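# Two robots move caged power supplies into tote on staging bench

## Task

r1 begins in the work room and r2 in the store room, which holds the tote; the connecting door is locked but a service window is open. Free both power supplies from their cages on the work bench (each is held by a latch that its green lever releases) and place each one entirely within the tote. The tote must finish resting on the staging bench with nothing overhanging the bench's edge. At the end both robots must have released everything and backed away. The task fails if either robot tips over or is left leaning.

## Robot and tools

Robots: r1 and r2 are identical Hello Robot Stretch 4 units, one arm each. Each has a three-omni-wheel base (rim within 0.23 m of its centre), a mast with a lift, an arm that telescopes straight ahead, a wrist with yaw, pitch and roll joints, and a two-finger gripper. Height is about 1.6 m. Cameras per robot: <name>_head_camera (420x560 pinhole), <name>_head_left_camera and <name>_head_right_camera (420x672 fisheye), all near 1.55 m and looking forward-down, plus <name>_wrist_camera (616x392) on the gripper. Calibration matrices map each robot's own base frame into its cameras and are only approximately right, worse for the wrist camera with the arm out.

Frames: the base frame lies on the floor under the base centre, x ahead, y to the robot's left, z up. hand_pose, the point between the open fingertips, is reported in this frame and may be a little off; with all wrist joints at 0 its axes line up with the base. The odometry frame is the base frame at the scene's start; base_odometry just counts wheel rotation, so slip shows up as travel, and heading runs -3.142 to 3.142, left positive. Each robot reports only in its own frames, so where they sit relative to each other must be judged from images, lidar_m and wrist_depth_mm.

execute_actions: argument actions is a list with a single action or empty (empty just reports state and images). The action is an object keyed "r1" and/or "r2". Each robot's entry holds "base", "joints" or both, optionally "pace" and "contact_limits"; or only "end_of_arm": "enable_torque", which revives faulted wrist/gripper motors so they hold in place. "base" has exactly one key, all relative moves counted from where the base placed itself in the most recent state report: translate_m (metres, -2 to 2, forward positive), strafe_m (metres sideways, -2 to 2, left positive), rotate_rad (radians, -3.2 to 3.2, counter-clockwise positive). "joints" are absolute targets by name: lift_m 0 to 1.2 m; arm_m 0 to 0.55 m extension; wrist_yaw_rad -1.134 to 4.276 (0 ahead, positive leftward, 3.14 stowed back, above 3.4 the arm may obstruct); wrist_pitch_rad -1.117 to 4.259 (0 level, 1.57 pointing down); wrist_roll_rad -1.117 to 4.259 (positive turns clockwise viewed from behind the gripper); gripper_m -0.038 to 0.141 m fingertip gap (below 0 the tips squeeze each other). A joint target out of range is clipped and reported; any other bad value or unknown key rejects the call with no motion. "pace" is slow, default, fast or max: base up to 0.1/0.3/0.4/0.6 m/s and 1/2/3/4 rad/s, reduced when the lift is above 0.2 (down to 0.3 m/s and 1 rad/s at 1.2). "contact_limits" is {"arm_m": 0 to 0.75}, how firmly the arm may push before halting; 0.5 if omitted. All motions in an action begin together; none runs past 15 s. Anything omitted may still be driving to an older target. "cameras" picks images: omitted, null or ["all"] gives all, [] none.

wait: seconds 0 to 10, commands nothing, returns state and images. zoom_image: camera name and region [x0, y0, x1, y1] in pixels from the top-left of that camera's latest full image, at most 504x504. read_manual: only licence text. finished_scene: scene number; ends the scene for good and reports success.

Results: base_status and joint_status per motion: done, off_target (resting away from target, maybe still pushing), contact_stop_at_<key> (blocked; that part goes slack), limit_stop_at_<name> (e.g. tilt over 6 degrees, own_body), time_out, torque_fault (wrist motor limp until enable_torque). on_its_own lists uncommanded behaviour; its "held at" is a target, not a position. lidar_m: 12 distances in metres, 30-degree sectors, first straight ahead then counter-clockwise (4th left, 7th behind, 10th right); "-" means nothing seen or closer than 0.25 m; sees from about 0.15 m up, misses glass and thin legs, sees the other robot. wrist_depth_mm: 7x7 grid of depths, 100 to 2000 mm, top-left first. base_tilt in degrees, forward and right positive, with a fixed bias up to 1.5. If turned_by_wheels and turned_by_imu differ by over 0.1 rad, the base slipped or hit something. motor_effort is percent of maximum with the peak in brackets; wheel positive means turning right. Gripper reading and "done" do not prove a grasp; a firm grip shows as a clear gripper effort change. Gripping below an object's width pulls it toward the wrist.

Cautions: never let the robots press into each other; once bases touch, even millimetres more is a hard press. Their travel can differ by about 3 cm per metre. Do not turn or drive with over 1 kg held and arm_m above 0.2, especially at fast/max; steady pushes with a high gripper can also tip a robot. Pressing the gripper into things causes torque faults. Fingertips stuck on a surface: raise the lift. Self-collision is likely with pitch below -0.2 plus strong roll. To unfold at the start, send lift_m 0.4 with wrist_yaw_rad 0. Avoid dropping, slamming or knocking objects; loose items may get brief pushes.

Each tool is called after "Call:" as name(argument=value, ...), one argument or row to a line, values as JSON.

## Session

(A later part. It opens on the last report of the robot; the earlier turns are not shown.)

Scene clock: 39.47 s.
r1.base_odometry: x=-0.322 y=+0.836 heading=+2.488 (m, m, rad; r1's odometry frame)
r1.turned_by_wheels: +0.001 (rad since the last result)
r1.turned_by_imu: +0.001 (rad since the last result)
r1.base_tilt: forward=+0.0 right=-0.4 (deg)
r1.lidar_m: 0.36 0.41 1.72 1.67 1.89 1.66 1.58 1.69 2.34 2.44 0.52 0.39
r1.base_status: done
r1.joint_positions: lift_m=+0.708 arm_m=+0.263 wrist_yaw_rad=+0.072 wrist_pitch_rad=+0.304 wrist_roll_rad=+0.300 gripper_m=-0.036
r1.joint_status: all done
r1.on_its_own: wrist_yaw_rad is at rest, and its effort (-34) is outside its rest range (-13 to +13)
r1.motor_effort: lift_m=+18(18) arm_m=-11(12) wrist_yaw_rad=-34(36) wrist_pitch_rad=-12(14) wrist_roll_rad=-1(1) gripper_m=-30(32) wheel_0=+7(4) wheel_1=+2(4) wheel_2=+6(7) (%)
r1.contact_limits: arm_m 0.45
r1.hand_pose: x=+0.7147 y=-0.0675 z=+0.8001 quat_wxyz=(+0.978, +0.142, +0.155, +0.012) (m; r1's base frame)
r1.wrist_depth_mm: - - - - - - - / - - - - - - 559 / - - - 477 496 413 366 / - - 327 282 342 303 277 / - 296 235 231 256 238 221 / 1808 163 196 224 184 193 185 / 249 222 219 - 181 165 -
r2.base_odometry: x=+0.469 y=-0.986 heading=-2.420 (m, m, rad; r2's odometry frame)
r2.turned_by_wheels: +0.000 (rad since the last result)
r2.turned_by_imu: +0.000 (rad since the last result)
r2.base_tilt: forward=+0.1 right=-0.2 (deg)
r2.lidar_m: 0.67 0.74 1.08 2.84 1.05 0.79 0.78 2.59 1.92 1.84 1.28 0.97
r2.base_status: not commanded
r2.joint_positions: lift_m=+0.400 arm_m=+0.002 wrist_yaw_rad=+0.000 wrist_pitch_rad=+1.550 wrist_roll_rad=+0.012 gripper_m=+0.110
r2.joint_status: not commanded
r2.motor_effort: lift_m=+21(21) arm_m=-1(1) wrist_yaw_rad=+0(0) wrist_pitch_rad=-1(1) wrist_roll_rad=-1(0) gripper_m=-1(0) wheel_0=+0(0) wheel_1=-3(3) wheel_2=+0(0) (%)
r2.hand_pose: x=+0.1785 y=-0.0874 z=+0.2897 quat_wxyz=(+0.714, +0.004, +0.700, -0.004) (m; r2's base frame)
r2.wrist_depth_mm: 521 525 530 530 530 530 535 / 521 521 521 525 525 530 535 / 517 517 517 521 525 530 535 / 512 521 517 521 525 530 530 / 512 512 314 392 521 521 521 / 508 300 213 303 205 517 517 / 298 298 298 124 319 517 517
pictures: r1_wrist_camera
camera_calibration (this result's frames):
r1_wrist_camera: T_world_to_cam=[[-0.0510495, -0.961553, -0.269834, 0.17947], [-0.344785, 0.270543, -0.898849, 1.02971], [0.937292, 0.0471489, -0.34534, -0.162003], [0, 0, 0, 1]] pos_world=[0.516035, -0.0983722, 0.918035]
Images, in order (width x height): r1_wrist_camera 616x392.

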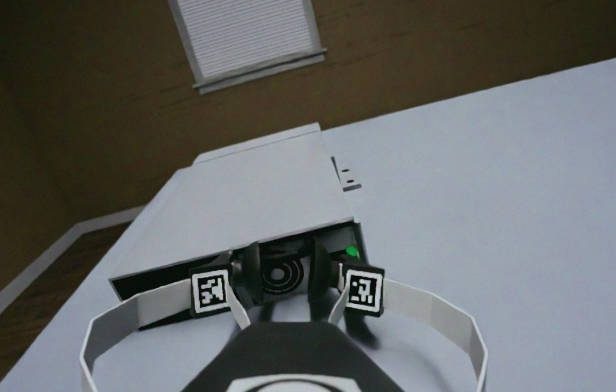

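Call:
execute_actions(
  actions=[
    {"r1":{"joints":{"arm_m":0.232,"gripper_m":0.056,"lift_m":0.713,"wrist_yaw_rad":0.12}},"r2":{"base":{"strafe_m":0.3},"joints":{"lift_m":0.7},"pace":"max"}},
  ],
  cameras=[],
)

Call:
execute_actions(
  actions=[
    {"r1":{"base":{"strafe_m":-0.0135},"joints":{"arm_m":0.240},"pace":"slow","contact_limits":{"arm_m":0.25}}},
  ],
  cameras=["r1_wrist_camera","r1_head_camera"],
)

Call:
zoom_image(
  camera="r1_wrist_camera",
  region=[180, 180, 420, 330],
)

Call:
zoom_image(
  camera="r1_head_camera",
  region=[180, 330, 260, 390],
)

Scene clock: 41.77 s.
r1.base_odometry: x=-0.322 y=+0.836 heading=+2.486 (m, m, rad; r1's odometry frame)
r1.turned_by_wheels: -0.001 (rad since the last result)
r1.turned_by_imu: -0.001 (rad since the last result)
r1.base_tilt: forward=+0.0 right=-0.4 (deg)
r1.lidar_m: 0.37 0.40 1.73 1.66 1.91 1.66 1.60 1.67 2.31 2.41 0.55 0.40
r1.base_status: not commanded
r1.joint_positions: lift_m=+0.713 arm_m=+0.234 wrist_yaw_rad=+0.120 wrist_pitch_rad=+0.302 wrist_roll_rad=+0.300 gripper_m=+0.056
r1.joint_status: all done
r1.motor_effort: lift_m=+21(24) arm_m=-9(11) wrist_yaw_rad=-1(33) wrist_pitch_rad=-7(24) wrist_roll_rad=-3(4) gripper_m=-2(31) wheel_0=-1(7) wheel_1=-1(2) wheel_2=-1(6) (%)
r1.hand_pose: x=+0.6884 y=-0.0538 z=+0.8052 quat_wxyz=(+0.977, +0.139, +0.157, +0.036) (m; r1's base frame)
r1.wrist_depth_mm: - - - - - - - / - - - - - - 580 / - - - 473 525 436 387 / - - 347 296 353 317 287 / - 397 264 265 258 248 233 / 1863 290 197 235 202 204 191 / 258 231 227 - 188 171 -
r2.base_odometry: x=+0.667 y=-1.212 heading=-2.420 (m, m, rad; r2's odometry frame)
r2.turned_by_wheels: +0.000 (rad since the last result)
r2.turned_by_imu: +0.001 (rad since the last result)
r2.base_tilt: forward=+0.1 right=-0.3 (deg)
r2.lidar_m: 0.70 0.78 1.41 2.55 2.67 0.76 0.71 3.02 2.25 2.17 1.35 0.74
r2.base_status: done
r2.joint_positions: lift_m=+0.700 arm_m=+0.002 wrist_yaw_rad=+0.000 wrist_pitch_rad=+1.550 wrist_roll_rad=+0.012 gripper_m=+0.110
r2.joint_status: all done
r2.motor_effort: lift_m=+22(26) arm_m=+0(0) wrist_yaw_rad=+0(0) wrist_pitch_rad=+0(1) wrist_roll_rad=-2(1) gripper_m=-1(1) wheel_0=+0(15) wheel_1=-3(13) wheel_2=+0(1) (%)
r2.hand_pose: x=+0.1785 y=-0.0874 z=+0.5896 quat_wxyz=(+0.714, +0.004, +0.700, -0.004) (m; r2's base frame)
r2.wrist_depth_mm: 820 820 842 842 842 842 854 / 831 831 842 831 842 831 842 / 820 831 820 820 831 842 842 / 820 820 820 820 820 831 842 / 809 820 603 603 820 820 820 / 809 798 214 603 205 820 820 / 798 591 597 124 820 809 820
pictures: none
No camera images: the call's "cameras" was empty. Leave "cameras" out to get every camera's image.

Scene clock: 42.73 s.
r1.base_odometry: x=-0.313 y=+0.846 heading=+2.487 (m, m, rad; r1's odometry frame)
r1.turned_by_wheels: +0.000 (rad since the last result)
r1.turned_by_imu: +0.000 (rad since the last result)
r1.base_tilt: forward=-0.2 right=-0.4 (deg)
r1.lidar_m: 0.37 0.40 1.74 1.65 1.94 1.65 1.59 1.70 2.29 2.41 0.56 0.39
r1.base_status: done
r1.joint_positions: lift_m=+0.713 arm_m=+0.238 wrist_yaw_rad=+0.120 wrist_pitch_rad=+0.303 wrist_roll_rad=+0.300 gripper_m=+0.056
r1.joint_status: all done
r1.motor_effort: lift_m=+22(21) arm_m=+10(7) wrist_yaw_rad=-2(1) wrist_pitch_rad=-11(12) wrist_roll_rad=-1(2) gripper_m=-1(4) wheel_0=+3(3) wheel_1=+0(3) wheel_2=+0(0) (%)
r1.contact_limits: arm_m 0.25
r1.hand_pose: x=+0.6930 y=-0.0538 z=+0.8050 quat_wxyz=(+0.977, +0.139, +0.158, +0.036) (m; r1's base frame)
r1.wrist_depth_mm: - - - - - - - / - - - - - - 591 / - - - 488 517 433 384 / - - 347 298 359 315 286 / - 362 262 257 267 248 233 / 1808 287 198 233 202 203 190 / 255 229 226 - 187 168 -
r2.base_odometry: x=+0.667 y=-1.212 heading=-2.420 (m, m, rad; r2's odometry frame)
r2.turned_by_wheels: +0.000 (rad since the last result)
r2.turned_by_imu: +0.000 (rad since the last result)
r2.base_tilt: forward=+0.1 right=-0.1 (deg)
r2.lidar_m: 0.71 0.77 1.41 2.53 2.69 0.76 0.70 3.02 2.25 2.17 1.30 0.74
r2.base_status: not commanded
r2.joint_positions: lift_m=+0.700 arm_m=+0.002 wrist_yaw_rad=+0.000 wrist_pitch_rad=+1.550 wrist_roll_rad=+0.012 gripper_m=+0.110
r2.joint_status: not commanded
r2.motor_effort: lift_m=+22(22) arm_m=-1(0) wrist_yaw_rad=+0(0) wrist_pitch_rad=-1(1) wrist_roll_rad=-1(3) gripper_m=+0(2) wheel_0=+0(0) wheel_1=-3(3) wheel_2=+0(0) (%)
r2.hand_pose: x=+0.1785 y=-0.0874 z=+0.5896 quat_wxyz=(+0.714, +0.004, +0.700, -0.004) (m; r2's base frame)
r2.wrist_depth_mm: 831 831 842 854 842 842 854 / 820 831 831 831 831 842 854 / 809 820 820 831 820 831 842 / 820 820 820 820 831 831 831 / 809 809 609 603 820 820 831 / 809 820 214 597 206 820 831 / 798 591 591 124 820 820 809
pictures: r1_head_camera, r1_wrist_camera
camera_calibration (this result's frames):
r1_wrist_camera: T_world_to_cam=[[-0.00399938, -0.962857, -0.269983, 0.160366], [-0.356851, 0.253583, -0.899085, 1.03058], [0.934153, 0.0927477, -0.34461, -0.136586], [0, 0, 0, 1]] pos_world=[0.495998, -0.0942615, 0.922809]
Images, in order (width x height): r1_head_camera 420x560, r1_wrist_camera 616x392.

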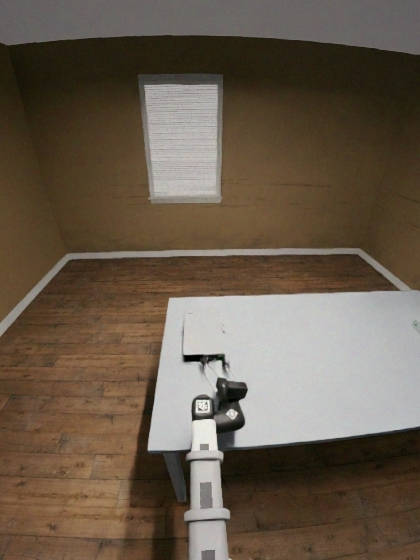

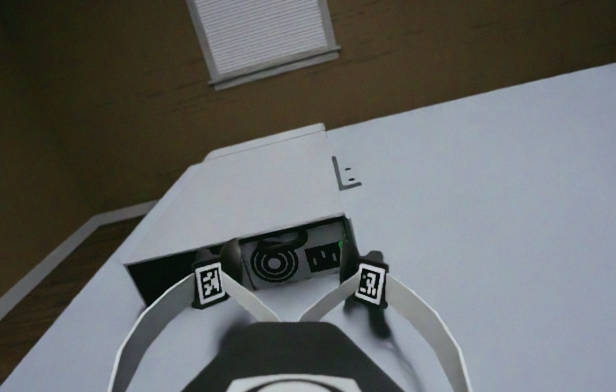

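Region (180, 180, 420, 330) of r1_wrist_camera's 616x392 image, scaled by 2.100; it fills the top 315 rows of this view, and the rest is white.

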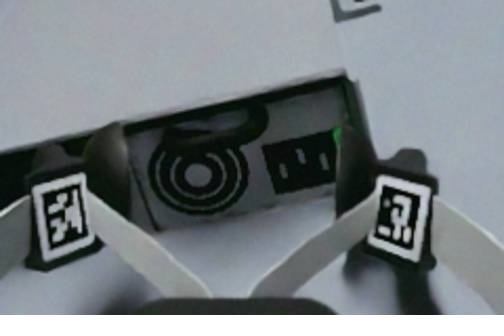

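Region (180, 330, 260, 390) of r1_head_camera's 420x560 image, scaled by 6.300, with more detail than that image has; it fills the top 378 rows of this view, and the rest is white.

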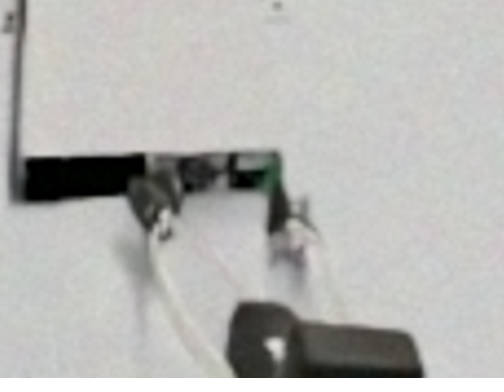

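Right pad touches the lever tip; shift right a bit.

Call:
execute_actions(
  actions=[
    {"r1":{"base":{"strafe_m":-0.005},"joints":{"arm_m":0.234},"pace":"slow"}},
  ],
  cameras=[],
)

Call:
execute_actions(
  actions=[
    {"r1":{"joints":{"arm_m":0.248},"pace":"slow","contact_limits":{"arm_m":0.25}}},
  ],
  cameras=["r1_wrist_camera"],
)

Call:
zoom_image(
  camera="r1_wrist_camera",
  region=[180, 180, 420, 330],
)

Scene clock: 43.60 s.
r1.base_odometry: x=-0.310 y=+0.850 heading=+2.487 (m, m, rad; r1's odometry frame)
r1.turned_by_wheels: +0.000 (rad since the last result)
r1.turned_by_imu: +0.000 (rad since the last result)
r1.base_tilt: forward=-0.1 right=-0.4 (deg)
r1.lidar_m: 0.37 0.40 1.74 1.68 1.98 1.68 1.57 1.68 2.29 2.42 0.56 0.39
r1.base_status: done
r1.joint_positions: lift_m=+0.713 arm_m=+0.236 wrist_yaw_rad=+0.120 wrist_pitch_rad=+0.303 wrist_roll_rad=+0.300 gripper_m=+0.056
r1.joint_status: all done
r1.motor_effort: lift_m=+21(22) arm_m=-9(8) wrist_yaw_rad=-1(2) wrist_pitch_rad=-8(10) wrist_roll_rad=-1(4) gripper_m=-2(2) wheel_0=+2(7) wheel_1=-2(3) wheel_2=+0(0) (%)
r1.hand_pose: x=+0.6904 y=-0.0538 z=+0.8051 quat_wxyz=(+0.977, +0.139, +0.158, +0.036) (m; r1's base frame)
r1.wrist_depth_mm: - - - - - - - / - - - - - - 591 / - - - 496 517 439 384 / - - 347 307 357 315 289 / - 340 263 258 267 248 233 / 1863 283 197 234 202 204 191 / 256 230 226 - 187 170 -
r2.base_odometry: x=+0.667 y=-1.212 heading=-2.420 (m, m, rad; r2's odometry frame)
r2.turned_by_wheels: +0.000 (rad since the last result)
r2.turned_by_imu: +0.000 (rad since the last result)
r2.base_tilt: forward=+0.0 right=-0.2 (deg)
r2.lidar_m: 0.71 0.77 1.40 2.55 2.68 0.78 0.72 3.02 2.25 2.14 1.30 0.74
r2.base_status: not commanded
r2.joint_positions: lift_m=+0.700 arm_m=+0.002 wrist_yaw_rad=+0.000 wrist_pitch_rad=+1.550 wrist_roll_rad=+0.012 gripper_m=+0.110
r2.joint_status: not commanded
r2.motor_effort: lift_m=+22(22) arm_m=+0(0) wrist_yaw_rad=+0(0) wrist_pitch_rad=-1(1) wrist_roll_rad=-2(3) gripper_m=-1(0) wheel_0=+0(0) wheel_1=-3(3) wheel_2=+0(0) (%)
r2.hand_pose: x=+0.1785 y=-0.0874 z=+0.5896 quat_wxyz=(+0.714, +0.004, +0.700, -0.004) (m; r2's base frame)
r2.wrist_depth_mm: 831 842 842 842 842 854 854 / 820 831 831 831 820 842 842 / 809 820 820 831 831 842 854 / 809 820 831 809 831 831 842 / 820 809 603 603 820 831 842 / 798 809 213 603 206 820 820 / 798 591 597 124 809 798 809
pictures: none
No camera images: the call's "cameras" was empty. Leave "cameras" out to get every camera's image.

Scene clock: 44.63 s.
r1.base_odometry: x=-0.310 y=+0.850 heading=+2.487 (m, m, rad; r1's odometry frame)
r1.turned_by_wheels: +0.000 (rad since the last result)
r1.turned_by_imu: +0.000 (rad since the last result)
r1.base_tilt: forward=+0.0 right=-0.3 (deg)
r1.lidar_m: 0.38 0.39 1.75 1.66 1.94 1.63 1.57 1.67 2.27 2.41 0.56 0.38
r1.base_status: not commanded
r1.joint_positions: lift_m=+0.713 arm_m=+0.246 wrist_yaw_rad=+0.120 wrist_pitch_rad=+0.303 wrist_roll_rad=+0.300 gripper_m=+0.056
r1.joint_status: all done
r1.motor_effort: lift_m=+21(22) arm_m=+9(11) wrist_yaw_rad=-1(3) wrist_pitch_rad=-9(8) wrist_roll_rad=-1(3) gripper_m=-2(2) wheel_0=+1(1) wheel_1=-2(2) wheel_2=+0(0) (%)
r1.contact_limits: arm_m 0.25
r1.hand_pose: x=+0.7012 y=-0.0538 z=+0.8051 quat_wxyz=(+0.977, +0.139, +0.158, +0.036) (m; r1's base frame)
r1.wrist_depth_mm: - - - - - - - / - - - - - - 585 / - - - 504 512 436 387 / - - 347 307 359 314 290 / - 327 252 251 267 247 234 / 1808 281 197 234 206 204 191 / 256 230 228 - 187 170 -
r2.base_odometry: x=+0.667 y=-1.212 heading=-2.420 (m, m, rad; r2's odometry frame)
r2.turned_by_wheels: +0.000 (rad since the last result)
r2.turned_by_imu: +0.000 (rad since the last result)
r2.base_tilt: forward=+0.1 right=-0.3 (deg)
r2.lidar_m: 0.71 0.79 1.42 2.55 2.70 0.76 0.73 3.05 2.23 2.18 1.32 0.74
r2.base_status: not commanded
r2.joint_positions: lift_m=+0.700 arm_m=+0.002 wrist_yaw_rad=+0.000 wrist_pitch_rad=+1.550 wrist_roll_rad=+0.012 gripper_m=+0.110
r2.joint_status: not commanded
r2.motor_effort: lift_m=+22(22) arm_m=+0(0) wrist_yaw_rad=+0(0) wrist_pitch_rad=+0(1) wrist_roll_rad=-2(2) gripper_m=-2(2) wheel_0=+0(0) wheel_1=-3(3) wheel_2=+0(0) (%)
r2.hand_pose: x=+0.1785 y=-0.0874 z=+0.5896 quat_wxyz=(+0.714, +0.004, +0.700, -0.004) (m; r2's base frame)
r2.wrist_depth_mm: 831 831 831 831 842 854 842 / 820 820 831 842 842 842 854 / 820 820 831 820 831 842 831 / 809 820 820 831 820 831 831 / 809 798 603 603 820 820 842 / 798 798 214 603 205 820 820 / 798 585 591 124 820 809 820
pictures: r1_wrist_camera
camera_calibration (this result's frames):
r1_wrist_camera: T_world_to_cam=[[-0.00408695, -0.962841, -0.270036, 0.160483], [-0.356314, 0.253717, -0.89926, 1.03342], [0.934357, 0.0925426, -0.344111, -0.144732], [0, 0, 0, 1]] pos_world=[0.504112, -0.094284, 0.922849]
Images, in order (width x height): r1_wrist_camera 616x392.

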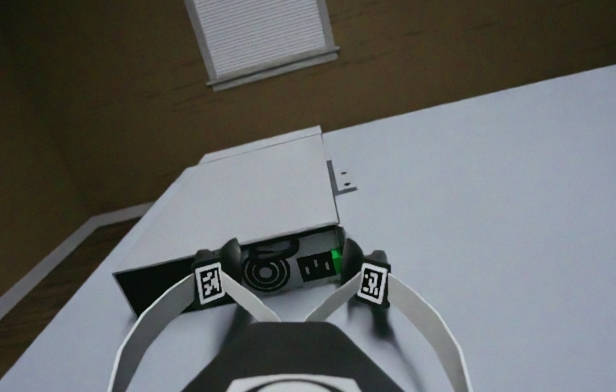

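Region (180, 180, 420, 330) of r1_wrist_camera's 616x392 image, scaled by 2.100; it fills the top 315 rows of this view, and the rest is white.

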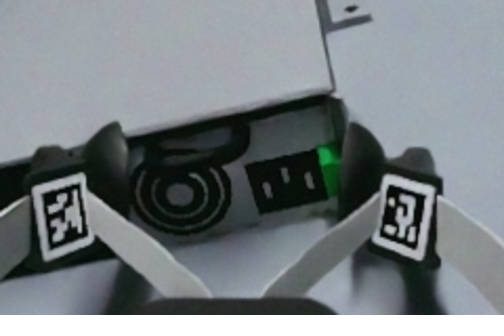

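Call:
execute_actions(
  actions=[
    {"r1":{"base":{"strafe_m":0.004},"joints":{"gripper_m":0.038},"pace":"slow"}},
  ],
  cameras=["r1_wrist_camera"],
)

Call:
execute_actions(
  actions=[
    {"r1":{"joints":{"arm_m":0.258,"gripper_m":0.028},"pace":"slow","contact_limits":{"arm_m":0.28}}},
  ],
  cameras=["r1_wrist_camera"],
)

Call:
zoom_image(
  camera="r1_wrist_camera",
  region=[180, 180, 420, 330],
)

Scene clock: 45.87 s.
r1.base_odometry: x=-0.313 y=+0.847 heading=+2.486 (m, m, rad; r1's odometry frame)
r1.turned_by_wheels: -0.001 (rad since the last result)
r1.turned_by_imu: +0.000 (rad since the last result)
r1.base_tilt: forward=+0.0 right=-0.4 (deg)
r1.lidar_m: 0.38 0.41 1.73 1.69 1.97 1.61 1.58 1.67 2.32 2.42 0.58 0.39
r1.base_status: done
r1.joint_positions: lift_m=+0.713 arm_m=+0.246 wrist_yaw_rad=+0.117 wrist_pitch_rad=+0.303 wrist_roll_rad=+0.300 gripper_m=+0.038
r1.joint_status: all done
r1.motor_effort: lift_m=+22(22) arm_m=+9(9) wrist_yaw_rad=+7(13) wrist_pitch_rad=-11(11) wrist_roll_rad=-2(2) gripper_m=-5(7) wheel_0=-4(7) wheel_1=+0(1) wheel_2=-2(2) (%)
r1.hand_pose: x=+0.7009 y=-0.0547 z=+0.8049 quat_wxyz=(+0.977, +0.139, +0.158, +0.034) (m; r1's base frame)
r1.wrist_depth_mm: - - - - - - - / - - - - - - 574 / - - - 500 512 433 384 / - - 340 306 359 315 287 / - 322 252 246 268 247 231 / 1808 277 196 232 197 202 190 / 253 227 225 - 186 169 -
r2.base_odometry: x=+0.667 y=-1.212 heading=-2.420 (m, m, rad; r2's odometry frame)
r2.turned_by_wheels: +0.000 (rad since the last result)
r2.turned_by_imu: +0.000 (rad since the last result)
r2.base_tilt: forward=+0.1 right=-0.2 (deg)
r2.lidar_m: 0.72 0.78 1.40 2.55 2.70 0.77 0.72 3.03 2.23 2.16 1.30 0.75
r2.base_status: not commanded
r2.joint_positions: lift_m=+0.700 arm_m=+0.002 wrist_yaw_rad=+0.000 wrist_pitch_rad=+1.550 wrist_roll_rad=+0.012 gripper_m=+0.110
r2.joint_status: not commanded
r2.motor_effort: lift_m=+22(22) arm_m=-1(1) wrist_yaw_rad=+0(0) wrist_pitch_rad=-1(1) wrist_roll_rad=-2(4) gripper_m=-1(1) wheel_0=+0(0) wheel_1=-3(3) wheel_2=+0(0) (%)
r2.hand_pose: x=+0.1785 y=-0.0874 z=+0.5896 quat_wxyz=(+0.714, +0.004, +0.700, -0.004) (m; r2's base frame)
r2.wrist_depth_mm: 831 831 831 842 842 842 854 / 820 831 820 831 842 842 842 / 820 820 831 831 842 842 831 / 809 820 820 831 831 820 831 / 809 809 609 603 831 831 831 / 798 798 214 597 205 820 820 / 798 597 591 124 809 820 820
pictures: r1_wrist_camera
camera_calibration (this result's frames):
r1_wrist_camera: T_world_to_cam=[[-0.00738905, -0.962858, -0.269908, 0.161746], [-0.356364, 0.254729, -0.898953, 1.03318], [0.934318, 0.0895433, -0.34501, -0.143942], [0, 0, 0, 1]] pos_world=[0.503872, -0.0945542, 0.922778]
Images, in order (width x height): r1_wrist_camera 616x392.

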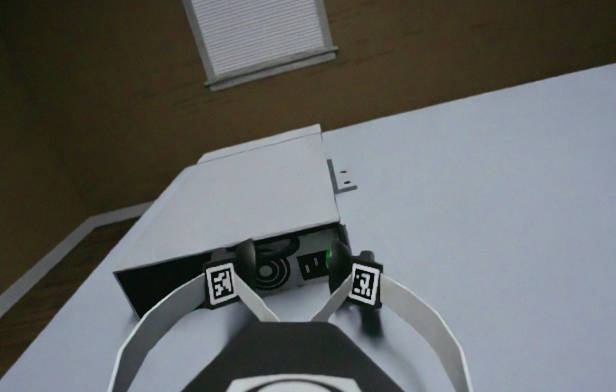

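Scene clock: 46.80 s.
r1.base_odometry: x=-0.313 y=+0.847 heading=+2.486 (m, m, rad; r1's odometry frame)
r1.turned_by_wheels: +0.000 (rad since the last result)
r1.turned_by_imu: +0.001 (rad since the last result)
r1.base_tilt: forward=+0.0 right=-0.4 (deg)
r1.lidar_m: 0.35 0.40 1.75 1.67 1.94 1.65 1.58 1.70 2.31 2.41 0.56 0.39
r1.base_status: not commanded
r1.joint_positions: lift_m=+0.713 arm_m=+0.255 wrist_yaw_rad=+0.118 wrist_pitch_rad=+0.307 wrist_roll_rad=+0.300 gripper_m=+0.028
r1.joint_status: all done
r1.motor_effort: lift_m=+21(21) arm_m=+15(16) wrist_yaw_rad=+5(6) wrist_pitch_rad=-20(21) wrist_roll_rad=-1(0) gripper_m=-8(6) wheel_0=+1(4) wheel_1=+1(2) wheel_2=-5(5) (%)
r1.contact_limits: arm_m 0.28
r1.hand_pose: x=+0.7096 y=-0.0546 z=+0.8040 quat_wxyz=(+0.977, +0.139, +0.159, +0.035) (m; r1's base frame)
r1.wrist_depth_mm: - - - - - - - / - - - - - - 574 / - - - 484 508 427 382 / - - 336 298 353 310 283 / - 306 247 238 266 245 229 / 1756 268 192 233 189 201 189 / 251 227 224 - 185 167 -
r2.base_odometry: x=+0.667 y=-1.212 heading=-2.420 (m, m, rad; r2's odometry frame)
r2.turned_by_wheels: +0.000 (rad since the last result)
r2.turned_by_imu: +0.000 (rad since the last result)
r2.base_tilt: forward=+0.1 right=-0.2 (deg)
r2.lidar_m: 0.72 0.77 1.40 2.54 2.70 0.75 0.74 3.05 2.23 2.17 1.30 0.75
r2.base_status: not commanded
r2.joint_positions: lift_m=+0.700 arm_m=+0.002 wrist_yaw_rad=+0.000 wrist_pitch_rad=+1.550 wrist_roll_rad=+0.012 gripper_m=+0.110
r2.joint_status: not commanded
r2.motor_effort: lift_m=+22(22) arm_m=-1(1) wrist_yaw_rad=+0(0) wrist_pitch_rad=-1(1) wrist_roll_rad=-1(2) gripper_m=+0(2) wheel_0=+0(0) wheel_1=-3(3) wheel_2=+0(0) (%)
r2.hand_pose: x=+0.1785 y=-0.0874 z=+0.5896 quat_wxyz=(+0.714, +0.004, +0.700, -0.004) (m; r2's base frame)
r2.wrist_depth_mm: 820 820 842 831 842 854 842 / 820 820 831 842 842 831 842 / 820 820 820 831 831 842 831 / 809 809 820 820 820 820 842 / 798 809 603 603 820 831 831 / 788 809 214 597 204 831 820 / 798 591 591 124 809 809 820
pictures: r1_wrist_camera
camera_calibration (this result's frames):
r1_wrist_camera: T_world_to_cam=[[-0.00751997, -0.963024, -0.26931, 0.161329], [-0.359494, 0.253915, -0.897937, 1.03677], [0.933117, 0.0900629, -0.348111, -0.149009], [0, 0, 0, 1]] pos_world=[0.51297, -0.0944687, 0.922533]
Images, in order (width x height): r1_wrist_camera 616x392.

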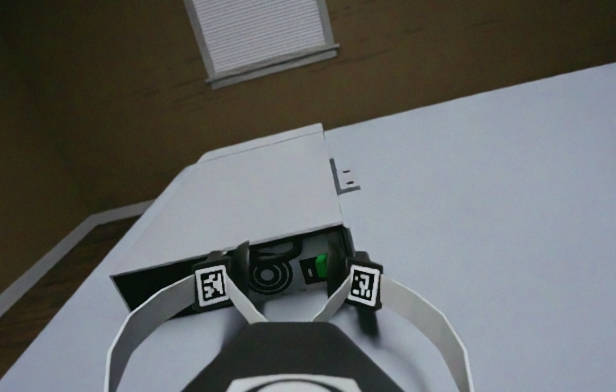

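Region (180, 180, 420, 330) of r1_wrist_camera's 616x392 image, scaled by 2.100; it fills the top 315 rows of this view, and the rest is white.

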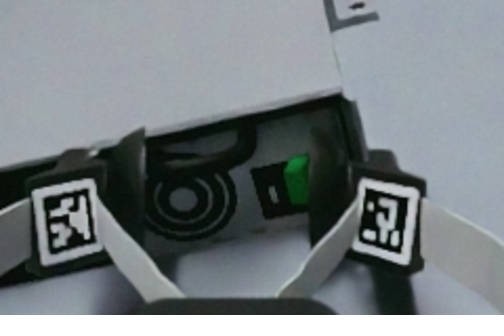

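Deeper on the lever now. Continue.

Call:
execute_actions(
  actions=[
    {"r1":{"joints":{"arm_m":0.266,"gripper_m":-0.003,"lift_m":0.710},"pace":"slow","contact_limits":{"arm_m":0.3}}},
  ],
  cameras=[],
)

Call:
execute_actions(
  actions=[
    {"r1":{"joints":{"arm_m":0.273,"gripper_m":-0.037,"lift_m":0.707},"pace":"slow","contact_limits":{"arm_m":0.3}}},
  ],
  cameras=["r1_wrist_camera"],
)

Call:
zoom_image(
  camera="r1_wrist_camera",
  region=[180, 180, 420, 330],
)

Call:
execute_actions(
  actions=[
    {"r1":{"joints":{"arm_m":0.259},"pace":"slow","contact_limits":{"arm_m":0.45}}},
  ],
  cameras=["r1_wrist_camera"],
)

Call:
zoom_image(
  camera="r1_wrist_camera",
  region=[180, 180, 420, 330],
)

Scene clock: 48.53 s.
r1.base_odometry: x=-0.313 y=+0.847 heading=+2.486 (m, m, rad; r1's odometry frame)
r1.turned_by_wheels: +0.000 (rad since the last result)
r1.turned_by_imu: +0.000 (rad since the last result)
r1.base_tilt: forward=-0.1 right=-0.3 (deg)
r1.lidar_m: 0.36 0.40 1.75 1.69 1.95 1.65 1.59 1.69 2.30 2.41 0.56 0.38
r1.base_status: not commanded
r1.joint_positions: lift_m=+0.710 arm_m=+0.263 wrist_yaw_rad=+0.117 wrist_pitch_rad=+0.309 wrist_roll_rad=+0.300 gripper_m=-0.002
r1.joint_status: all done
r1.on_its_own: wrist_pitch_rad is at rest, and its effort (-25) is outside its rest range (-23 to +23)
r1.motor_effort: lift_m=+16(21) arm_m=+16(17) wrist_yaw_rad=+9(15) wrist_pitch_rad=-25(26) wrist_roll_rad=+2(3) gripper_m=-19(20) wheel_0=+3(4) wheel_1=+4(3) wheel_2=-9(9) (%)
r1.contact_limits: arm_m 0.3
r1.hand_pose: x=+0.7172 y=-0.0548 z=+0.8010 quat_wxyz=(+0.977, +0.138, +0.160, +0.034) (m; r1's base frame)
r1.wrist_depth_mm: - - - - - - - / - - - - - - 564 / - - - 462 496 413 370 / - - 325 290 345 306 276 / - 287 236 231 266 240 225 / 1708 171 204 230 190 192 186 / 247 224 218 - 183 165 -
r2.base_odometry: x=+0.667 y=-1.212 heading=-2.420 (m, m, rad; r2's odometry frame)
r2.turned_by_wheels: +0.000 (rad since the last result)
r2.turned_by_imu: +0.000 (rad since the last result)
r2.base_tilt: forward=+0.1 right=-0.3 (deg)
r2.lidar_m: 0.72 0.77 1.44 2.54 2.65 0.78 0.75 3.02 2.24 2.16 1.33 0.74
r2.base_status: not commanded
r2.joint_positions: lift_m=+0.700 arm_m=+0.002 wrist_yaw_rad=+0.000 wrist_pitch_rad=+1.550 wrist_roll_rad=+0.012 gripper_m=+0.110
r2.joint_status: not commanded
r2.motor_effort: lift_m=+22(22) arm_m=-1(1) wrist_yaw_rad=+0(1) wrist_pitch_rad=-1(1) wrist_roll_rad=-4(1) gripper_m=-1(2) wheel_0=+0(0) wheel_1=-3(3) wheel_2=+0(0) (%)
r2.hand_pose: x=+0.1785 y=-0.0874 z=+0.5896 quat_wxyz=(+0.714, +0.004, +0.700, -0.004) (m; r2's base frame)
r2.wrist_depth_mm: 820 820 842 842 842 842 842 / 831 820 842 831 831 842 831 / 809 820 831 820 842 831 842 / 809 820 820 831 820 831 831 / 820 809 603 603 820 820 831 / 798 798 214 603 205 820 809 / 798 591 591 123 809 820 809
pictures: none
No camera images: the call's "cameras" was empty. Leave "cameras" out to get every camera's image.

Scene clock: 49.87 s.
r1.base_odometry: x=-0.313 y=+0.847 heading=+2.487 (m, m, rad; r1's odometry frame)
r1.turned_by_wheels: +0.000 (rad since the last result)
r1.turned_by_imu: +0.000 (rad since the last result)
r1.base_tilt: forward=-0.1 right=-0.3 (deg)
r1.lidar_m: 0.37 0.40 1.75 1.68 1.95 1.68 1.60 1.66 2.31 2.41 0.54 0.39
r1.base_status: not commanded
r1.joint_positions: lift_m=+0.707 arm_m=+0.270 wrist_yaw_rad=+0.118 wrist_pitch_rad=+0.308 wrist_roll_rad=+0.299 gripper_m=-0.036
r1.joint_status: all done
r1.motor_effort: lift_m=+16(17) arm_m=+14(19) wrist_yaw_rad=+4(12) wrist_pitch_rad=-23(25) wrist_roll_rad=+1(1) gripper_m=-26(26) wheel_0=+4(4) wheel_1=+3(4) wheel_2=-7(9) (%)
r1.contact_limits: arm_m 0.3
r1.hand_pose: x=+0.7247 y=-0.0544 z=+0.7982 quat_wxyz=(+0.977, +0.138, +0.160, +0.035) (m; r1's base frame)
r1.wrist_depth_mm: - - - - - - - / - - - - - - 554 / - - - 455 488 410 364 / - - 319 282 340 297 273 / - 276 229 222 260 235 219 / 1661 167 200 224 183 184 182 / 236 224 215 - 180 164 -
r2.base_odometry: x=+0.667 y=-1.212 heading=-2.420 (m, m, rad; r2's odometry frame)
r2.turned_by_wheels: +0.000 (rad since the last result)
r2.turned_by_imu: +0.000 (rad since the last result)
r2.base_tilt: forward=+0.2 right=-0.2 (deg)
r2.lidar_m: 0.71 0.76 1.39 2.56 2.69 0.76 0.72 3.02 2.24 2.17 1.30 0.77
r2.base_status: not commanded
r2.joint_positions: lift_m=+0.700 arm_m=+0.002 wrist_yaw_rad=+0.000 wrist_pitch_rad=+1.550 wrist_roll_rad=+0.012 gripper_m=+0.110
r2.joint_status: not commanded
r2.motor_effort: lift_m=+22(23) arm_m=-1(1) wrist_yaw_rad=+0(0) wrist_pitch_rad=-1(1) wrist_roll_rad=-3(1) gripper_m=-1(1) wheel_0=+0(0) wheel_1=-3(3) wheel_2=+0(0) (%)
r2.hand_pose: x=+0.1785 y=-0.0874 z=+0.5896 quat_wxyz=(+0.714, +0.004, +0.700, -0.004) (m; r2's base frame)
r2.wrist_depth_mm: 831 831 831 831 842 831 842 / 820 831 831 831 831 842 842 / 820 820 820 820 831 831 854 / 820 820 820 820 820 831 831 / 809 809 603 603 809 831 820 / 809 809 214 603 205 820 820 / 798 591 591 124 820 809 820
pictures: r1_wrist_camera
camera_calibration (this result's frames):
r1_wrist_camera: T_world_to_cam=[[-0.00691136, -0.963232, -0.268581, 0.15902], [-0.36041, 0.252936, -0.897846, 1.03749], [0.932768, 0.0905941, -0.348907, -0.164155], [0, 0, 0, 1]] pos_world=[0.528139, -0.0943735, 0.916941]
Images, in order (width x height): r1_wrist_camera 616x392.

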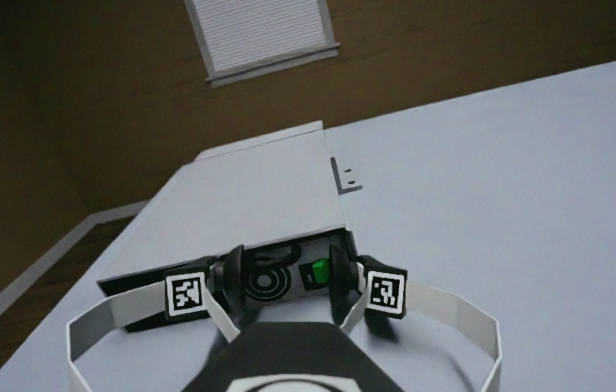

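Region (180, 180, 420, 330) of r1_wrist_camera's 616x392 image, scaled by 2.100; it fills the top 315 rows of this view, and the rest is white.

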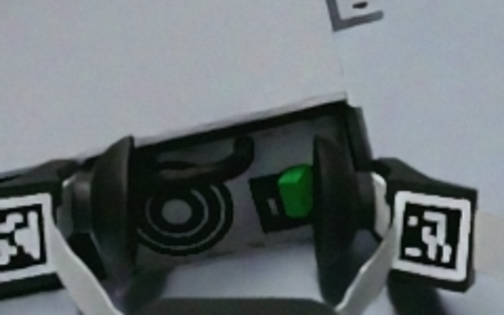

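Scene clock: 50.90 s.
r1.base_odometry: x=-0.313 y=+0.847 heading=+2.487 (m, m, rad; r1's odometry frame)
r1.turned_by_wheels: +0.000 (rad since the last result)
r1.turned_by_imu: +0.001 (rad since the last result)
r1.base_tilt: forward=+0.0 right=-0.4 (deg)
r1.lidar_m: 0.37 0.39 1.73 1.69 1.94 1.67 1.58 1.67 2.29 2.41 0.58 0.39
r1.base_status: not commanded
r1.joint_positions: lift_m=+0.707 arm_m=+0.261 wrist_yaw_rad=+0.124 wrist_pitch_rad=+0.301 wrist_roll_rad=+0.299 gripper_m=-0.036
r1.joint_status: all done
r1.motor_effort: lift_m=+17(17) arm_m=-11(13) wrist_yaw_rad=-13(13) wrist_pitch_rad=-4(23) wrist_roll_rad=+3(2) gripper_m=-31(33) wheel_0=+3(4) wheel_1=+1(3) wheel_2=+2(7) (%)
r1.contact_limits: arm_m 0.45
r1.hand_pose: x=+0.7160 y=-0.0526 z=+0.8000 quat_wxyz=(+0.977, +0.138, +0.157, +0.038) (m; r1's base frame)
r1.wrist_depth_mm: - - - - - - - / - - - - - - 574 / - - - 477 512 427 377 / - - 332 287 349 310 281 / - 317 237 229 260 241 227 / 1863 164 198 229 183 189 186 / 248 227 220 - 183 167 -
r2.base_odometry: x=+0.667 y=-1.212 heading=-2.420 (m, m, rad; r2's odometry frame)
r2.turned_by_wheels: +0.000 (rad since the last result)
r2.turned_by_imu: +0.000 (rad since the last result)
r2.base_tilt: forward=+0.1 right=-0.1 (deg)
r2.lidar_m: 0.70 0.76 1.41 2.54 2.66 0.79 0.73 3.00 2.23 2.18 1.33 0.76
r2.base_status: not commanded
r2.joint_positions: lift_m=+0.700 arm_m=+0.002 wrist_yaw_rad=+0.000 wrist_pitch_rad=+1.550 wrist_roll_rad=+0.012 gripper_m=+0.110
r2.joint_status: not commanded
r2.motor_effort: lift_m=+22(22) arm_m=-1(1) wrist_yaw_rad=+0(0) wrist_pitch_rad=-1(1) wrist_roll_rad=-3(4) gripper_m=-2(1) wheel_0=+0(0) wheel_1=-3(3) wheel_2=+0(0) (%)
r2.hand_pose: x=+0.1785 y=-0.0874 z=+0.5896 quat_wxyz=(+0.714, +0.004, +0.700, -0.004) (m; r2's base frame)
r2.wrist_depth_mm: 831 842 842 831 831 842 854 / 820 820 842 831 842 854 842 / 820 820 820 831 831 842 842 / 820 820 820 820 831 842 831 / 809 809 603 609 820 820 831 / 809 809 213 597 206 820 820 / 798 591 597 124 809 820 820
pictures: r1_wrist_camera
camera_calibration (this result's frames):
r1_wrist_camera: T_world_to_cam=[[0.000739854, -0.963086, -0.269193, 0.156167], [-0.355841, 0.25132, -0.90012, 1.03399], [0.934546, 0.096456, -0.34252, -0.161663], [0, 0, 0, 1]] pos_world=[0.518903, -0.0938672, 0.917384]
Images, in order (width x height): r1_wrist_camera 616x392.

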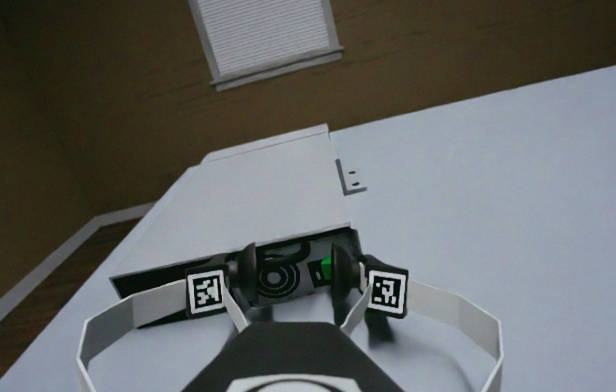

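Region (180, 180, 420, 330) of r1_wrist_camera's 616x392 image, scaled by 2.100; it fills the top 315 rows of this view, and the rest is white.

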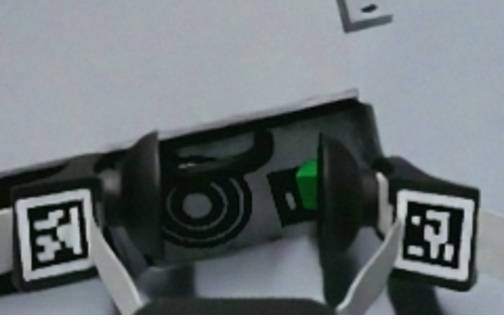

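Call:
execute_actions(
  actions=[
    {"r1":{"joints":{"arm_m":0.255},"pace":"slow","contact_limits":{"arm_m":0.45}}},
  ],
  cameras=["r1_wrist_camera"],
)

Call:
zoom_image(
  camera="r1_wrist_camera",
  region=[180, 180, 420, 330],
)

Scene clock: 51.80 s.
r1.base_odometry: x=-0.313 y=+0.847 heading=+2.487 (m, m, rad; r1's odometry frame)
r1.turned_by_wheels: +0.000 (rad since the last result)
r1.turned_by_imu: +0.001 (rad since the last result)
r1.base_tilt: forward=+0.0 right=-0.3 (deg)
r1.lidar_m: 0.38 0.38 1.73 1.69 1.95 1.64 1.59 1.66 2.28 2.39 0.57 0.39
r1.base_status: not commanded
r1.joint_positions: lift_m=+0.707 arm_m=+0.257 wrist_yaw_rad=+0.129 wrist_pitch_rad=+0.300 wrist_roll_rad=+0.300 gripper_m=-0.036
r1.joint_status: all done
r1.on_its_own: wrist_yaw_rad is at rest, and its effort (-27) is outside its rest range (-13 to +13)
r1.motor_effort: lift_m=+17(17) arm_m=-12(10) wrist_yaw_rad=-27(28) wrist_pitch_rad=+0(3) wrist_roll_rad=-3(1) gripper_m=-31(30) wheel_0=+5(5) wheel_1=+1(2) wheel_2=+5(5) (%)
r1.contact_limits: arm_m 0.45
r1.hand_pose: x=+0.7127 y=-0.0513 z=+0.8003 quat_wxyz=(+0.977, +0.138, +0.157, +0.041) (m; r1's base frame)
r1.wrist_depth_mm: - - - - - - - / - - - - - - 569 / - - - 473 508 424 375 / - - 336 282 349 309 279 / - 353 243 233 260 240 225 / 1921 163 196 226 183 195 186 / 250 225 221 - 183 166 -
r2.base_odometry: x=+0.667 y=-1.212 heading=-2.420 (m, m, rad; r2's odometry frame)
r2.turned_by_wheels: +0.000 (rad since the last result)
r2.turned_by_imu: +0.000 (rad since the last result)
r2.base_tilt: forward=+0.1 right=-0.2 (deg)
r2.lidar_m: 0.71 0.77 1.44 2.55 2.66 0.75 0.72 3.02 2.25 2.16 1.32 0.75
r2.base_status: not commanded
r2.joint_positions: lift_m=+0.700 arm_m=+0.002 wrist_yaw_rad=+0.000 wrist_pitch_rad=+1.550 wrist_roll_rad=+0.012 gripper_m=+0.110
r2.joint_status: not commanded
r2.motor_effort: lift_m=+22(23) arm_m=+0(0) wrist_yaw_rad=+0(0) wrist_pitch_rad=-1(1) wrist_roll_rad=-2(1) gripper_m=+0(2) wheel_0=+0(0) wheel_1=-3(3) wheel_2=+0(0) (%)
r2.hand_pose: x=+0.1785 y=-0.0874 z=+0.5896 quat_wxyz=(+0.714, +0.004, +0.700, -0.004) (m; r2's base frame)
r2.wrist_depth_mm: 831 831 842 831 842 854 842 / 831 820 820 831 842 842 842 / 820 820 820 831 842 842 842 / 820 820 809 820 820 831 831 / 809 809 603 603 831 820 831 / 809 809 213 603 205 820 820 / 798 591 597 123 809 809 820
pictures: r1_wrist_camera
camera_calibration (this result's frames):
r1_wrist_camera: T_world_to_cam=[[0.005268, -0.962738, -0.270386, 0.155315], [-0.356089, 0.25086, -0.90015, 1.03291], [0.934437, 0.101024, -0.341499, -0.159099], [0, 0, 0, 1]] pos_world=[0.515658, -0.0935158, 0.917437]
Images, in order (width x height): r1_wrist_camera 616x392.

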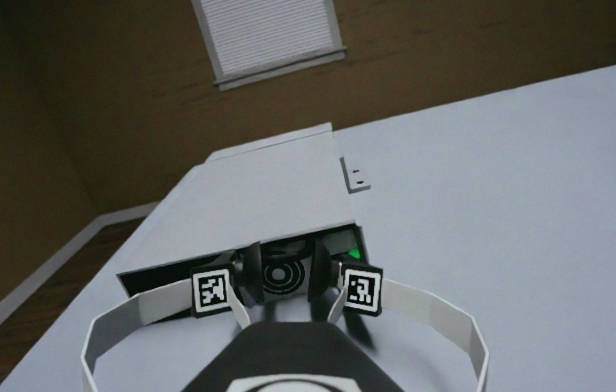

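Region (180, 180, 420, 330) of r1_wrist_camera's 616x392 image, scaled by 2.100; it fills the top 315 rows of this view, and the rest is white.

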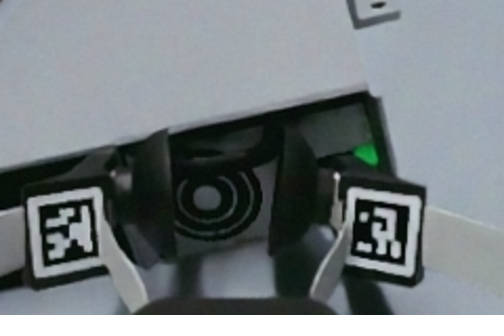

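Call:
execute_actions(
  actions=[
    {"r1":{"base":{"strafe_m":-0.003},"joints":{"arm_m":0.14,"gripper_m":0.056,"lift_m":0.712}},"r2":{"base":{"strafe_m":0.25},"joints":{"lift_m":1.12},"pace":"max"}},
  ],
  cameras=[],
)

Call:
execute_actions(
  actions=[
    {"r1":{"base":{"translate_m":0.096}},"r2":{"base":{"rotate_rad":0.03}}},
  ],
  cameras=["r1_wrist_camera","r2_head_camera"],
)

Call:
zoom_image(
  camera="r1_wrist_camera",
  region=[180, 180, 420, 330],
)

Scene clock: 53.93 s.
r1.base_odometry: x=-0.311 y=+0.849 heading=+2.487 (m, m, rad; r1's odometry frame)
r1.turned_by_wheels: +0.000 (rad since the last result)
r1.turned_by_imu: +0.000 (rad since the last result)
r1.base_tilt: forward=-0.1 right=-0.4 (deg)
r1.lidar_m: 0.38 0.41 1.73 1.68 1.94 1.66 1.58 1.68 2.28 2.39 0.53 0.39
r1.base_status: done
r1.joint_positions: lift_m=+0.712 arm_m=+0.142 wrist_yaw_rad=+0.120 wrist_pitch_rad=+0.302 wrist_roll_rad=+0.300 gripper_m=+0.056
r1.joint_status: all done
r1.motor_effort: lift_m=+22(23) arm_m=-9(10) wrist_yaw_rad=-2(28) wrist_pitch_rad=-7(18) wrist_roll_rad=-1(2) gripper_m=-3(29) wheel_0=-1(9) wheel_1=-1(7) wheel_2=+0(6) (%)
r1.hand_pose: x=+0.5964 y=-0.0538 z=+0.8042 quat_wxyz=(+0.977, +0.139, +0.157, +0.036) (m; r1's base frame)
r1.wrist_depth_mm: - - - - - - - / - - - - - 691 585 / - - - 504 517 436 387 / - - 392 345 357 317 289 / - 394 327 307 267 249 233 / 1808 291 198 233 202 204 191 / 255 229 225 - 188 171 -
r2.base_odometry: x=+0.832 y=-1.399 heading=-2.420 (m, m, rad; r2's odometry frame)
r2.turned_by_wheels: +0.000 (rad since the last result)
r2.turned_by_imu: +0.001 (rad since the last result)
r2.base_tilt: forward=+0.1 right=-0.2 (deg)
r2.lidar_m: 0.73 0.79 1.44 2.28 2.43 0.76 0.73 0.77 2.48 2.42 1.34 0.76
r2.base_status: done
r2.joint_positions: lift_m=+1.120 arm_m=+0.002 wrist_yaw_rad=+0.000 wrist_pitch_rad=+1.550 wrist_roll_rad=+0.012 gripper_m=+0.110
r2.joint_status: all done
r2.motor_effort: lift_m=+21(26) arm_m=-1(0) wrist_yaw_rad=+0(0) wrist_pitch_rad=-1(1) wrist_roll_rad=-1(3) gripper_m=-2(1) wheel_0=-1(14) wheel_1=+1(12) wheel_2=+0(1) (%)
r2.hand_pose: x=+0.1785 y=-0.0874 z=+1.0097 quat_wxyz=(+0.714, +0.004, +0.700, -0.004) (m; r2's base frame)
r2.wrist_depth_mm: 1281 1281 1255 1281 1255 1281 1308 / 1255 1255 1281 1229 1255 1281 1281 / 1255 1229 1255 1229 1255 1255 1255 / 1229 1229 1229 1255 1255 1255 1255 / 1229 1229 1025 1025 1255 1229 1255 / 1229 1229 214 1008 205 1281 1255 / 1229 1205 1229 124 1229 1229 1229
pictures: none
No camera images: the call's "cameras" was empty. Leave "cameras" out to get every camera's image.

Scene clock: 55.47 s.
r1.base_odometry: x=-0.387 y=+0.908 heading=+2.487 (m, m, rad; r1's odometry frame)
r1.turned_by_wheels: +0.000 (rad since the last result)
r1.turned_by_imu: +0.000 (rad since the last result)
r1.base_tilt: forward=-0.1 right=-0.4 (deg)
r1.lidar_m: 0.26 0.30 1.72 1.68 1.96 1.75 1.67 1.77 2.45 1.14 0.43 0.30
r1.base_status: done
r1.joint_positions: lift_m=+0.712 arm_m=+0.142 wrist_yaw_rad=+0.120 wrist_pitch_rad=+0.302 wrist_roll_rad=+0.300 gripper_m=+0.056
r1.joint_status: not commanded
r1.motor_effort: lift_m=+22(22) arm_m=-9(9) wrist_yaw_rad=+0(2) wrist_pitch_rad=-7(8) wrist_roll_rad=-2(2) gripper_m=-3(3) wheel_0=+0(2) wheel_1=+1(5) wheel_2=+1(8) (%)
r1.hand_pose: x=+0.5964 y=-0.0538 z=+0.8042 quat_wxyz=(+0.977, +0.139, +0.157, +0.036) (m; r1's base frame)
r1.wrist_depth_mm: - - - - - - - / - - - - - - 585 / - - - 496 512 436 382 / - - 345 309 359 315 287 / - 353 260 257 266 248 233 / 1808 283 197 233 202 202 191 / 254 230 225 - 187 170 -
r2.base_odometry: x=+0.832 y=-1.399 heading=-2.391 (m, m, rad; r2's odometry frame)
r2.turned_by_wheels: +0.029 (rad since the last result)
r2.turned_by_imu: +0.030 (rad since the last result)
r2.base_tilt: forward=+0.1 right=-0.2 (deg)
r2.lidar_m: 0.73 0.79 1.48 2.29 2.44 0.75 0.71 0.78 2.46 2.41 1.31 0.75
r2.base_status: done
r2.joint_positions: lift_m=+1.120 arm_m=+0.002 wrist_yaw_rad=+0.000 wrist_pitch_rad=+1.550 wrist_roll_rad=+0.012 gripper_m=+0.110
r2.joint_status: not commanded
r2.motor_effort: lift_m=+21(22) arm_m=+0(0) wrist_yaw_rad=+0(0) wrist_pitch_rad=-1(1) wrist_roll_rad=-2(2) gripper_m=-1(1) wheel_0=-4(5) wheel_1=-4(5) wheel_2=-5(5) (%)
r2.hand_pose: x=+0.1785 y=-0.0874 z=+1.0097 quat_wxyz=(+0.714, +0.004, +0.700, -0.004) (m; r2's base frame)
r2.wrist_depth_mm: 1255 1255 1281 1255 1281 1281 1281 / 1229 1229 1281 1255 1255 1255 1255 / 1255 1255 1255 1255 1255 1255 1281 / 1229 1229 1229 1255 1255 1255 1281 / 1205 1205 1042 1025 1255 1255 1229 / 1255 1229 214 1008 205 1255 1255 / 1205 1205 1229 123 1229 1229 1255
pictures: r1_wrist_camera, r2_head_camera
camera_calibration (this result's frames):
r1_wrist_camera: T_world_to_cam=[[-0.00399232, -0.962848, -0.270013, 0.159721], [-0.356, 0.253693, -0.899391, 0.995145], [0.934478, 0.0925337, -0.343786, -0.0474522], [0, 0, 0, 1]] pos_world=[0.399252, -0.0942834, 0.921838]
Images, in order (width x height): r1_wrist_camera 616x392, r2_head_camera 420x560.

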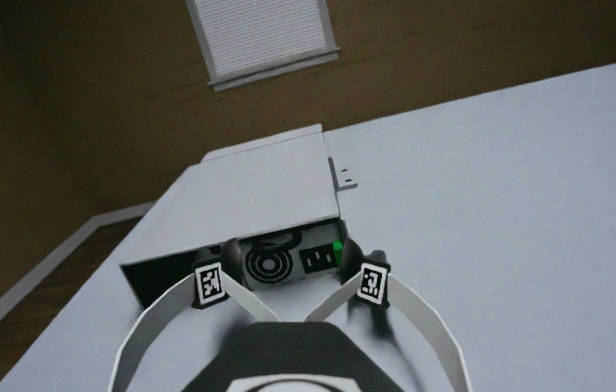

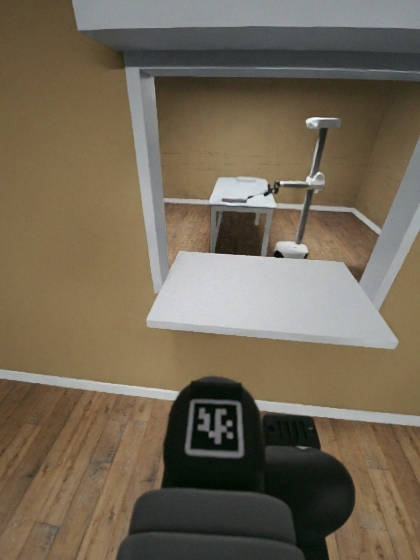

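Region (180, 180, 420, 330) of r1_wrist_camera's 616x392 image, scaled by 2.100; it fills the top 315 rows of this view, and the rest is white.

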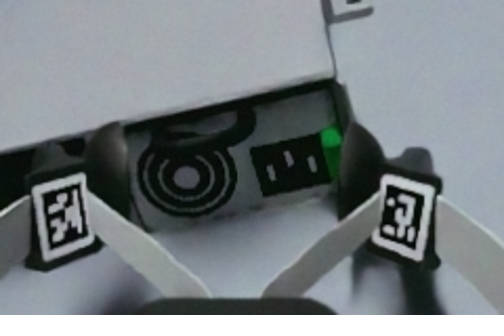

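Call:
execute_actions(
  actions=[
    {"r1":{"joints":{"arm_m":0.151,"gripper_m":0.05},"pace":"slow","contact_limits":{"arm_m":0.25}},"r2":{"base":{"rotate_rad":-0.065}}},
  ],
  cameras=[],
)

Call:
execute_actions(
  actions=[
    {"r1":{"base":{"strafe_m":0.003},"joints":{"gripper_m":0.036},"pace":"slow"}},
  ],
  cameras=[],
)

Call:
execute_actions(
  actions=[
    {"r1":{"joints":{"arm_m":0.162,"gripper_m":0.026},"pace":"slow","contact_limits":{"arm_m":0.28}}},
  ],
  cameras=["r1_wrist_camera"],
)

Call:
zoom_image(
  camera="r1_wrist_camera",
  region=[180, 180, 420, 330],
)

Scene clock: 56.70 s.
r1.base_odometry: x=-0.387 y=+0.908 heading=+2.487 (m, m, rad; r1's odometry frame)
r1.turned_by_wheels: +0.000 (rad since the last result)
r1.turned_by_imu: +0.000 (rad since the last result)
r1.base_tilt: forward=+0.0 right=-0.4 (deg)
r1.lidar_m: 0.27 0.31 1.74 1.67 1.92 1.79 1.70 1.78 2.43 1.14 0.42 0.30
r1.base_status: not commanded
r1.joint_positions: lift_m=+0.712 arm_m=+0.149 wrist_yaw_rad=+0.119 wrist_pitch_rad=+0.302 wrist_roll_rad=+0.300 gripper_m=+0.050
r1.joint_status: all done
r1.motor_effort: lift_m=+22(22) arm_m=+9(6) wrist_yaw_rad=+3(3) wrist_pitch_rad=-7(7) wrist_roll_rad=-1(1) gripper_m=-3(2) wheel_0=+0(0) wheel_1=+1(1) wheel_2=+0(1) (%)
r1.contact_limits: arm_m 0.25
r1.hand_pose: x=+0.6041 y=-0.0542 z=+0.8042 quat_wxyz=(+0.977, +0.139, +0.157, +0.036) (m; r1's base frame)
r1.wrist_depth_mm: - - - - - - - / - - - - - - 585 / - - - 496 517 436 384 / - - 343 307 357 314 289 / - 327 253 248 266 247 232 / 1808 282 239 233 201 202 191 / 254 230 225 - 187 170 -
r2.base_odometry: x=+0.832 y=-1.399 heading=-2.455 (m, m, rad; r2's odometry frame)
r2.turned_by_wheels: -0.064 (rad since the last result)
r2.turned_by_imu: -0.065 (rad since the last result)
r2.base_tilt: forward=+0.1 right=-0.2 (deg)
r2.lidar_m: 0.72 0.76 1.40 2.31 2.41 0.77 0.72 0.79 2.52 2.42 1.39 0.76
r2.base_status: done
r2.joint_positions: lift_m=+1.120 arm_m=+0.002 wrist_yaw_rad=+0.000 wrist_pitch_rad=+1.550 wrist_roll_rad=+0.012 gripper_m=+0.110
r2.joint_status: not commanded
r2.motor_effort: lift_m=+21(22) arm_m=-1(1) wrist_yaw_rad=+0(0) wrist_pitch_rad=-1(2) wrist_roll_rad=+1(0) gripper_m=-1(2) wheel_0=+4(6) wheel_1=+2(4) wheel_2=+2(6) (%)
r2.hand_pose: x=+0.1785 y=-0.0874 z=+1.0097 quat_wxyz=(+0.714, +0.004, +0.700, -0.004) (m; r2's base frame)
r2.wrist_depth_mm: 1281 1255 1255 1281 1281 1281 1281 / 1281 1255 1255 1255 1255 1308 1281 / 1255 1255 1255 1255 1255 1255 1281 / 1205 1229 1229 1229 1281 1255 1281 / 1205 1229 1042 1025 1255 1255 1255 / 1205 1229 215 1008 205 1255 1255 / 1229 1229 1205 124 1229 1255 1255
pictures: none
No camera images: the call's "cameras" was empty. Leave "cameras" out to get every camera's image.

Scene clock: 57.67 s.
r1.base_odometry: x=-0.389 y=+0.905 heading=+2.487 (m, m, rad; r1's odometry frame)
r1.turned_by_wheels: +0.000 (rad since the last result)
r1.turned_by_imu: +0.000 (rad since the last result)
r1.base_tilt: forward=+0.0 right=-0.3 (deg)
r1.lidar_m: 0.27 0.27 1.74 1.66 1.94 1.77 1.67 1.74 2.46 1.12 0.43 0.29
r1.base_status: done
r1.joint_positions: lift_m=+0.712 arm_m=+0.149 wrist_yaw_rad=+0.117 wrist_pitch_rad=+0.303 wrist_roll_rad=+0.300 gripper_m=+0.036
r1.joint_status: all done
r1.motor_effort: lift_m=+21(22) arm_m=+9(9) wrist_yaw_rad=+7(11) wrist_pitch_rad=-10(11) wrist_roll_rad=-2(1) gripper_m=-7(7) wheel_0=-2(4) wheel_1=-1(5) wheel_2=-1(1) (%)
r1.hand_pose: x=+0.6040 y=-0.0547 z=+0.8039 quat_wxyz=(+0.977, +0.139, +0.158, +0.035) (m; r1's base frame)
r1.wrist_depth_mm: - - - - - - - / - - - - - - 580 / - - - 492 517 430 384 / - - 340 303 355 314 286 / - 322 252 249 270 246 231 / 1921 279 195 231 196 202 190 / 253 228 225 - 186 169 -
r2.base_odometry: x=+0.832 y=-1.399 heading=-2.455 (m, m, rad; r2's odometry frame)
r2.turned_by_wheels: +0.000 (rad since the last result)
r2.turned_by_imu: +0.000 (rad since the last result)
r2.base_tilt: forward=+0.1 right=-0.2 (deg)
r2.lidar_m: 0.73 0.77 1.37 2.28 2.39 0.77 0.73 0.75 2.49 2.42 1.38 0.76
r2.base_status: not commanded
r2.joint_positions: lift_m=+1.120 arm_m=+0.002 wrist_yaw_rad=+0.000 wrist_pitch_rad=+1.550 wrist_roll_rad=+0.012 gripper_m=+0.110
r2.joint_status: not commanded
r2.motor_effort: lift_m=+22(21) arm_m=-1(1) wrist_yaw_rad=+0(0) wrist_pitch_rad=-1(1) wrist_roll_rad=-2(2) gripper_m=-1(1) wheel_0=+4(4) wheel_1=+2(2) wheel_2=+2(2) (%)
r2.hand_pose: x=+0.1785 y=-0.0874 z=+1.0097 quat_wxyz=(+0.714, +0.004, +0.700, -0.004) (m; r2's base frame)
r2.wrist_depth_mm: 1255 1255 1255 1281 1281 1281 1281 / 1255 1229 1255 1229 1308 1281 1255 / 1229 1255 1229 1281 1281 1281 1281 / 1229 1255 1229 1229 1255 1255 1255 / 1229 1229 1025 1025 1229 1255 1281 / 1205 1229 214 1008 205 1255 1229 / 1205 1205 1229 124 1255 1229 1229
pictures: none
No camera images: the call's "cameras" was empty. Leave "cameras" out to get every camera's image.

Scene clock: 58.60 s.
r1.base_odometry: x=-0.389 y=+0.905 heading=+2.487 (m, m, rad; r1's odometry frame)
r1.turned_by_wheels: +0.000 (rad since the last result)
r1.turned_by_imu: +0.000 (rad since the last result)
r1.base_tilt: forward=-0.1 right=-0.3 (deg)
r1.lidar_m: 0.27 0.30 1.74 1.66 1.94 1.76 1.69 1.79 2.47 1.12 0.43 0.29
r1.base_status: not commanded
r1.joint_positions: lift_m=+0.712 arm_m=+0.159 wrist_yaw_rad=+0.118 wrist_pitch_rad=+0.306 wrist_roll_rad=+0.300 gripper_m=+0.026
r1.joint_status: all done
r1.motor_effort: lift_m=+22(22) arm_m=+15(17) wrist_yaw_rad=+5(7) wrist_pitch_rad=-19(19) wrist_roll_rad=-1(2) gripper_m=-9(11) wheel_0=+2(2) wheel_1=+1(1) wheel_2=-4(4) (%)
r1.contact_limits: arm_m 0.28
r1.hand_pose: x=+0.6138 y=-0.0545 z=+0.8031 quat_wxyz=(+0.977, +0.139, +0.159, +0.035) (m; r1's base frame)
r1.wrist_depth_mm: - - - - - - - / - - - - - - 569 / - - - 484 504 424 377 / - - 338 300 353 312 282 / - 306 247 240 267 245 229 / 1756 266 192 231 190 200 189 / 252 227 224 - 185 167 -
r2.base_odometry: x=+0.832 y=-1.399 heading=-2.455 (m, m, rad; r2's odometry frame)
r2.turned_by_wheels: +0.000 (rad since the last result)
r2.turned_by_imu: +0.000 (rad since the last result)
r2.base_tilt: forward=+0.1 right=-0.2 (deg)
r2.lidar_m: 0.72 0.77 1.39 2.29 2.39 0.78 0.71 0.76 2.54 2.42 1.38 0.76
r2.base_status: not commanded
r2.joint_positions: lift_m=+1.120 arm_m=+0.002 wrist_yaw_rad=+0.000 wrist_pitch_rad=+1.550 wrist_roll_rad=+0.012 gripper_m=+0.110
r2.joint_status: not commanded
r2.motor_effort: lift_m=+21(21) arm_m=+0(0) wrist_yaw_rad=+0(0) wrist_pitch_rad=-2(1) wrist_roll_rad=-2(3) gripper_m=-1(2) wheel_0=+4(4) wheel_1=+2(2) wheel_2=+2(2) (%)
r2.hand_pose: x=+0.1785 y=-0.0874 z=+1.0097 quat_wxyz=(+0.714, +0.004, +0.700, -0.004) (m; r2's base frame)
r2.wrist_depth_mm: 1255 1255 1281 1281 1308 1281 1281 / 1255 1255 1255 1255 1281 1281 1308 / 1229 1229 1229 1229 1255 1255 1281 / 1229 1229 1229 1229 1255 1281 1281 / 1229 1229 1025 1042 1255 1255 1255 / 1229 1205 214 1008 205 1255 1229 / 1229 1205 1205 124 1229 1229 1229
pictures: r1_wrist_camera
camera_calibration (this result's frames):
r1_wrist_camera: T_world_to_cam=[[-0.00693815, -0.963049, -0.269237, 0.160067], [-0.358903, 0.253703, -0.898233, 1.0014], [0.933349, 0.0903981, -0.347401, -0.0605455], [0, 0, 0, 1]] pos_world=[0.417027, -0.0944329, 0.921554]
Images, in order (width x height): r1_wrist_camera 616x392.

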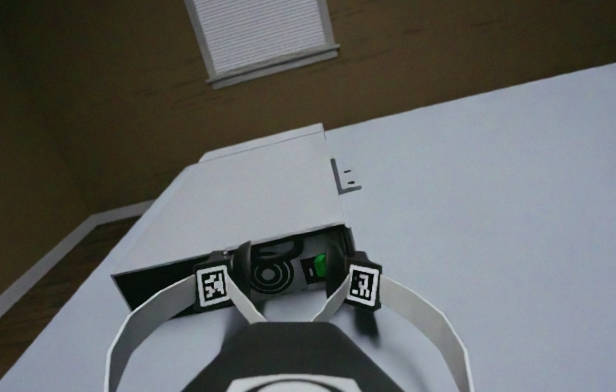

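Region (180, 180, 420, 330) of r1_wrist_camera's 616x392 image, scaled by 2.100; it fills the top 315 rows of this view, and the rest is white.

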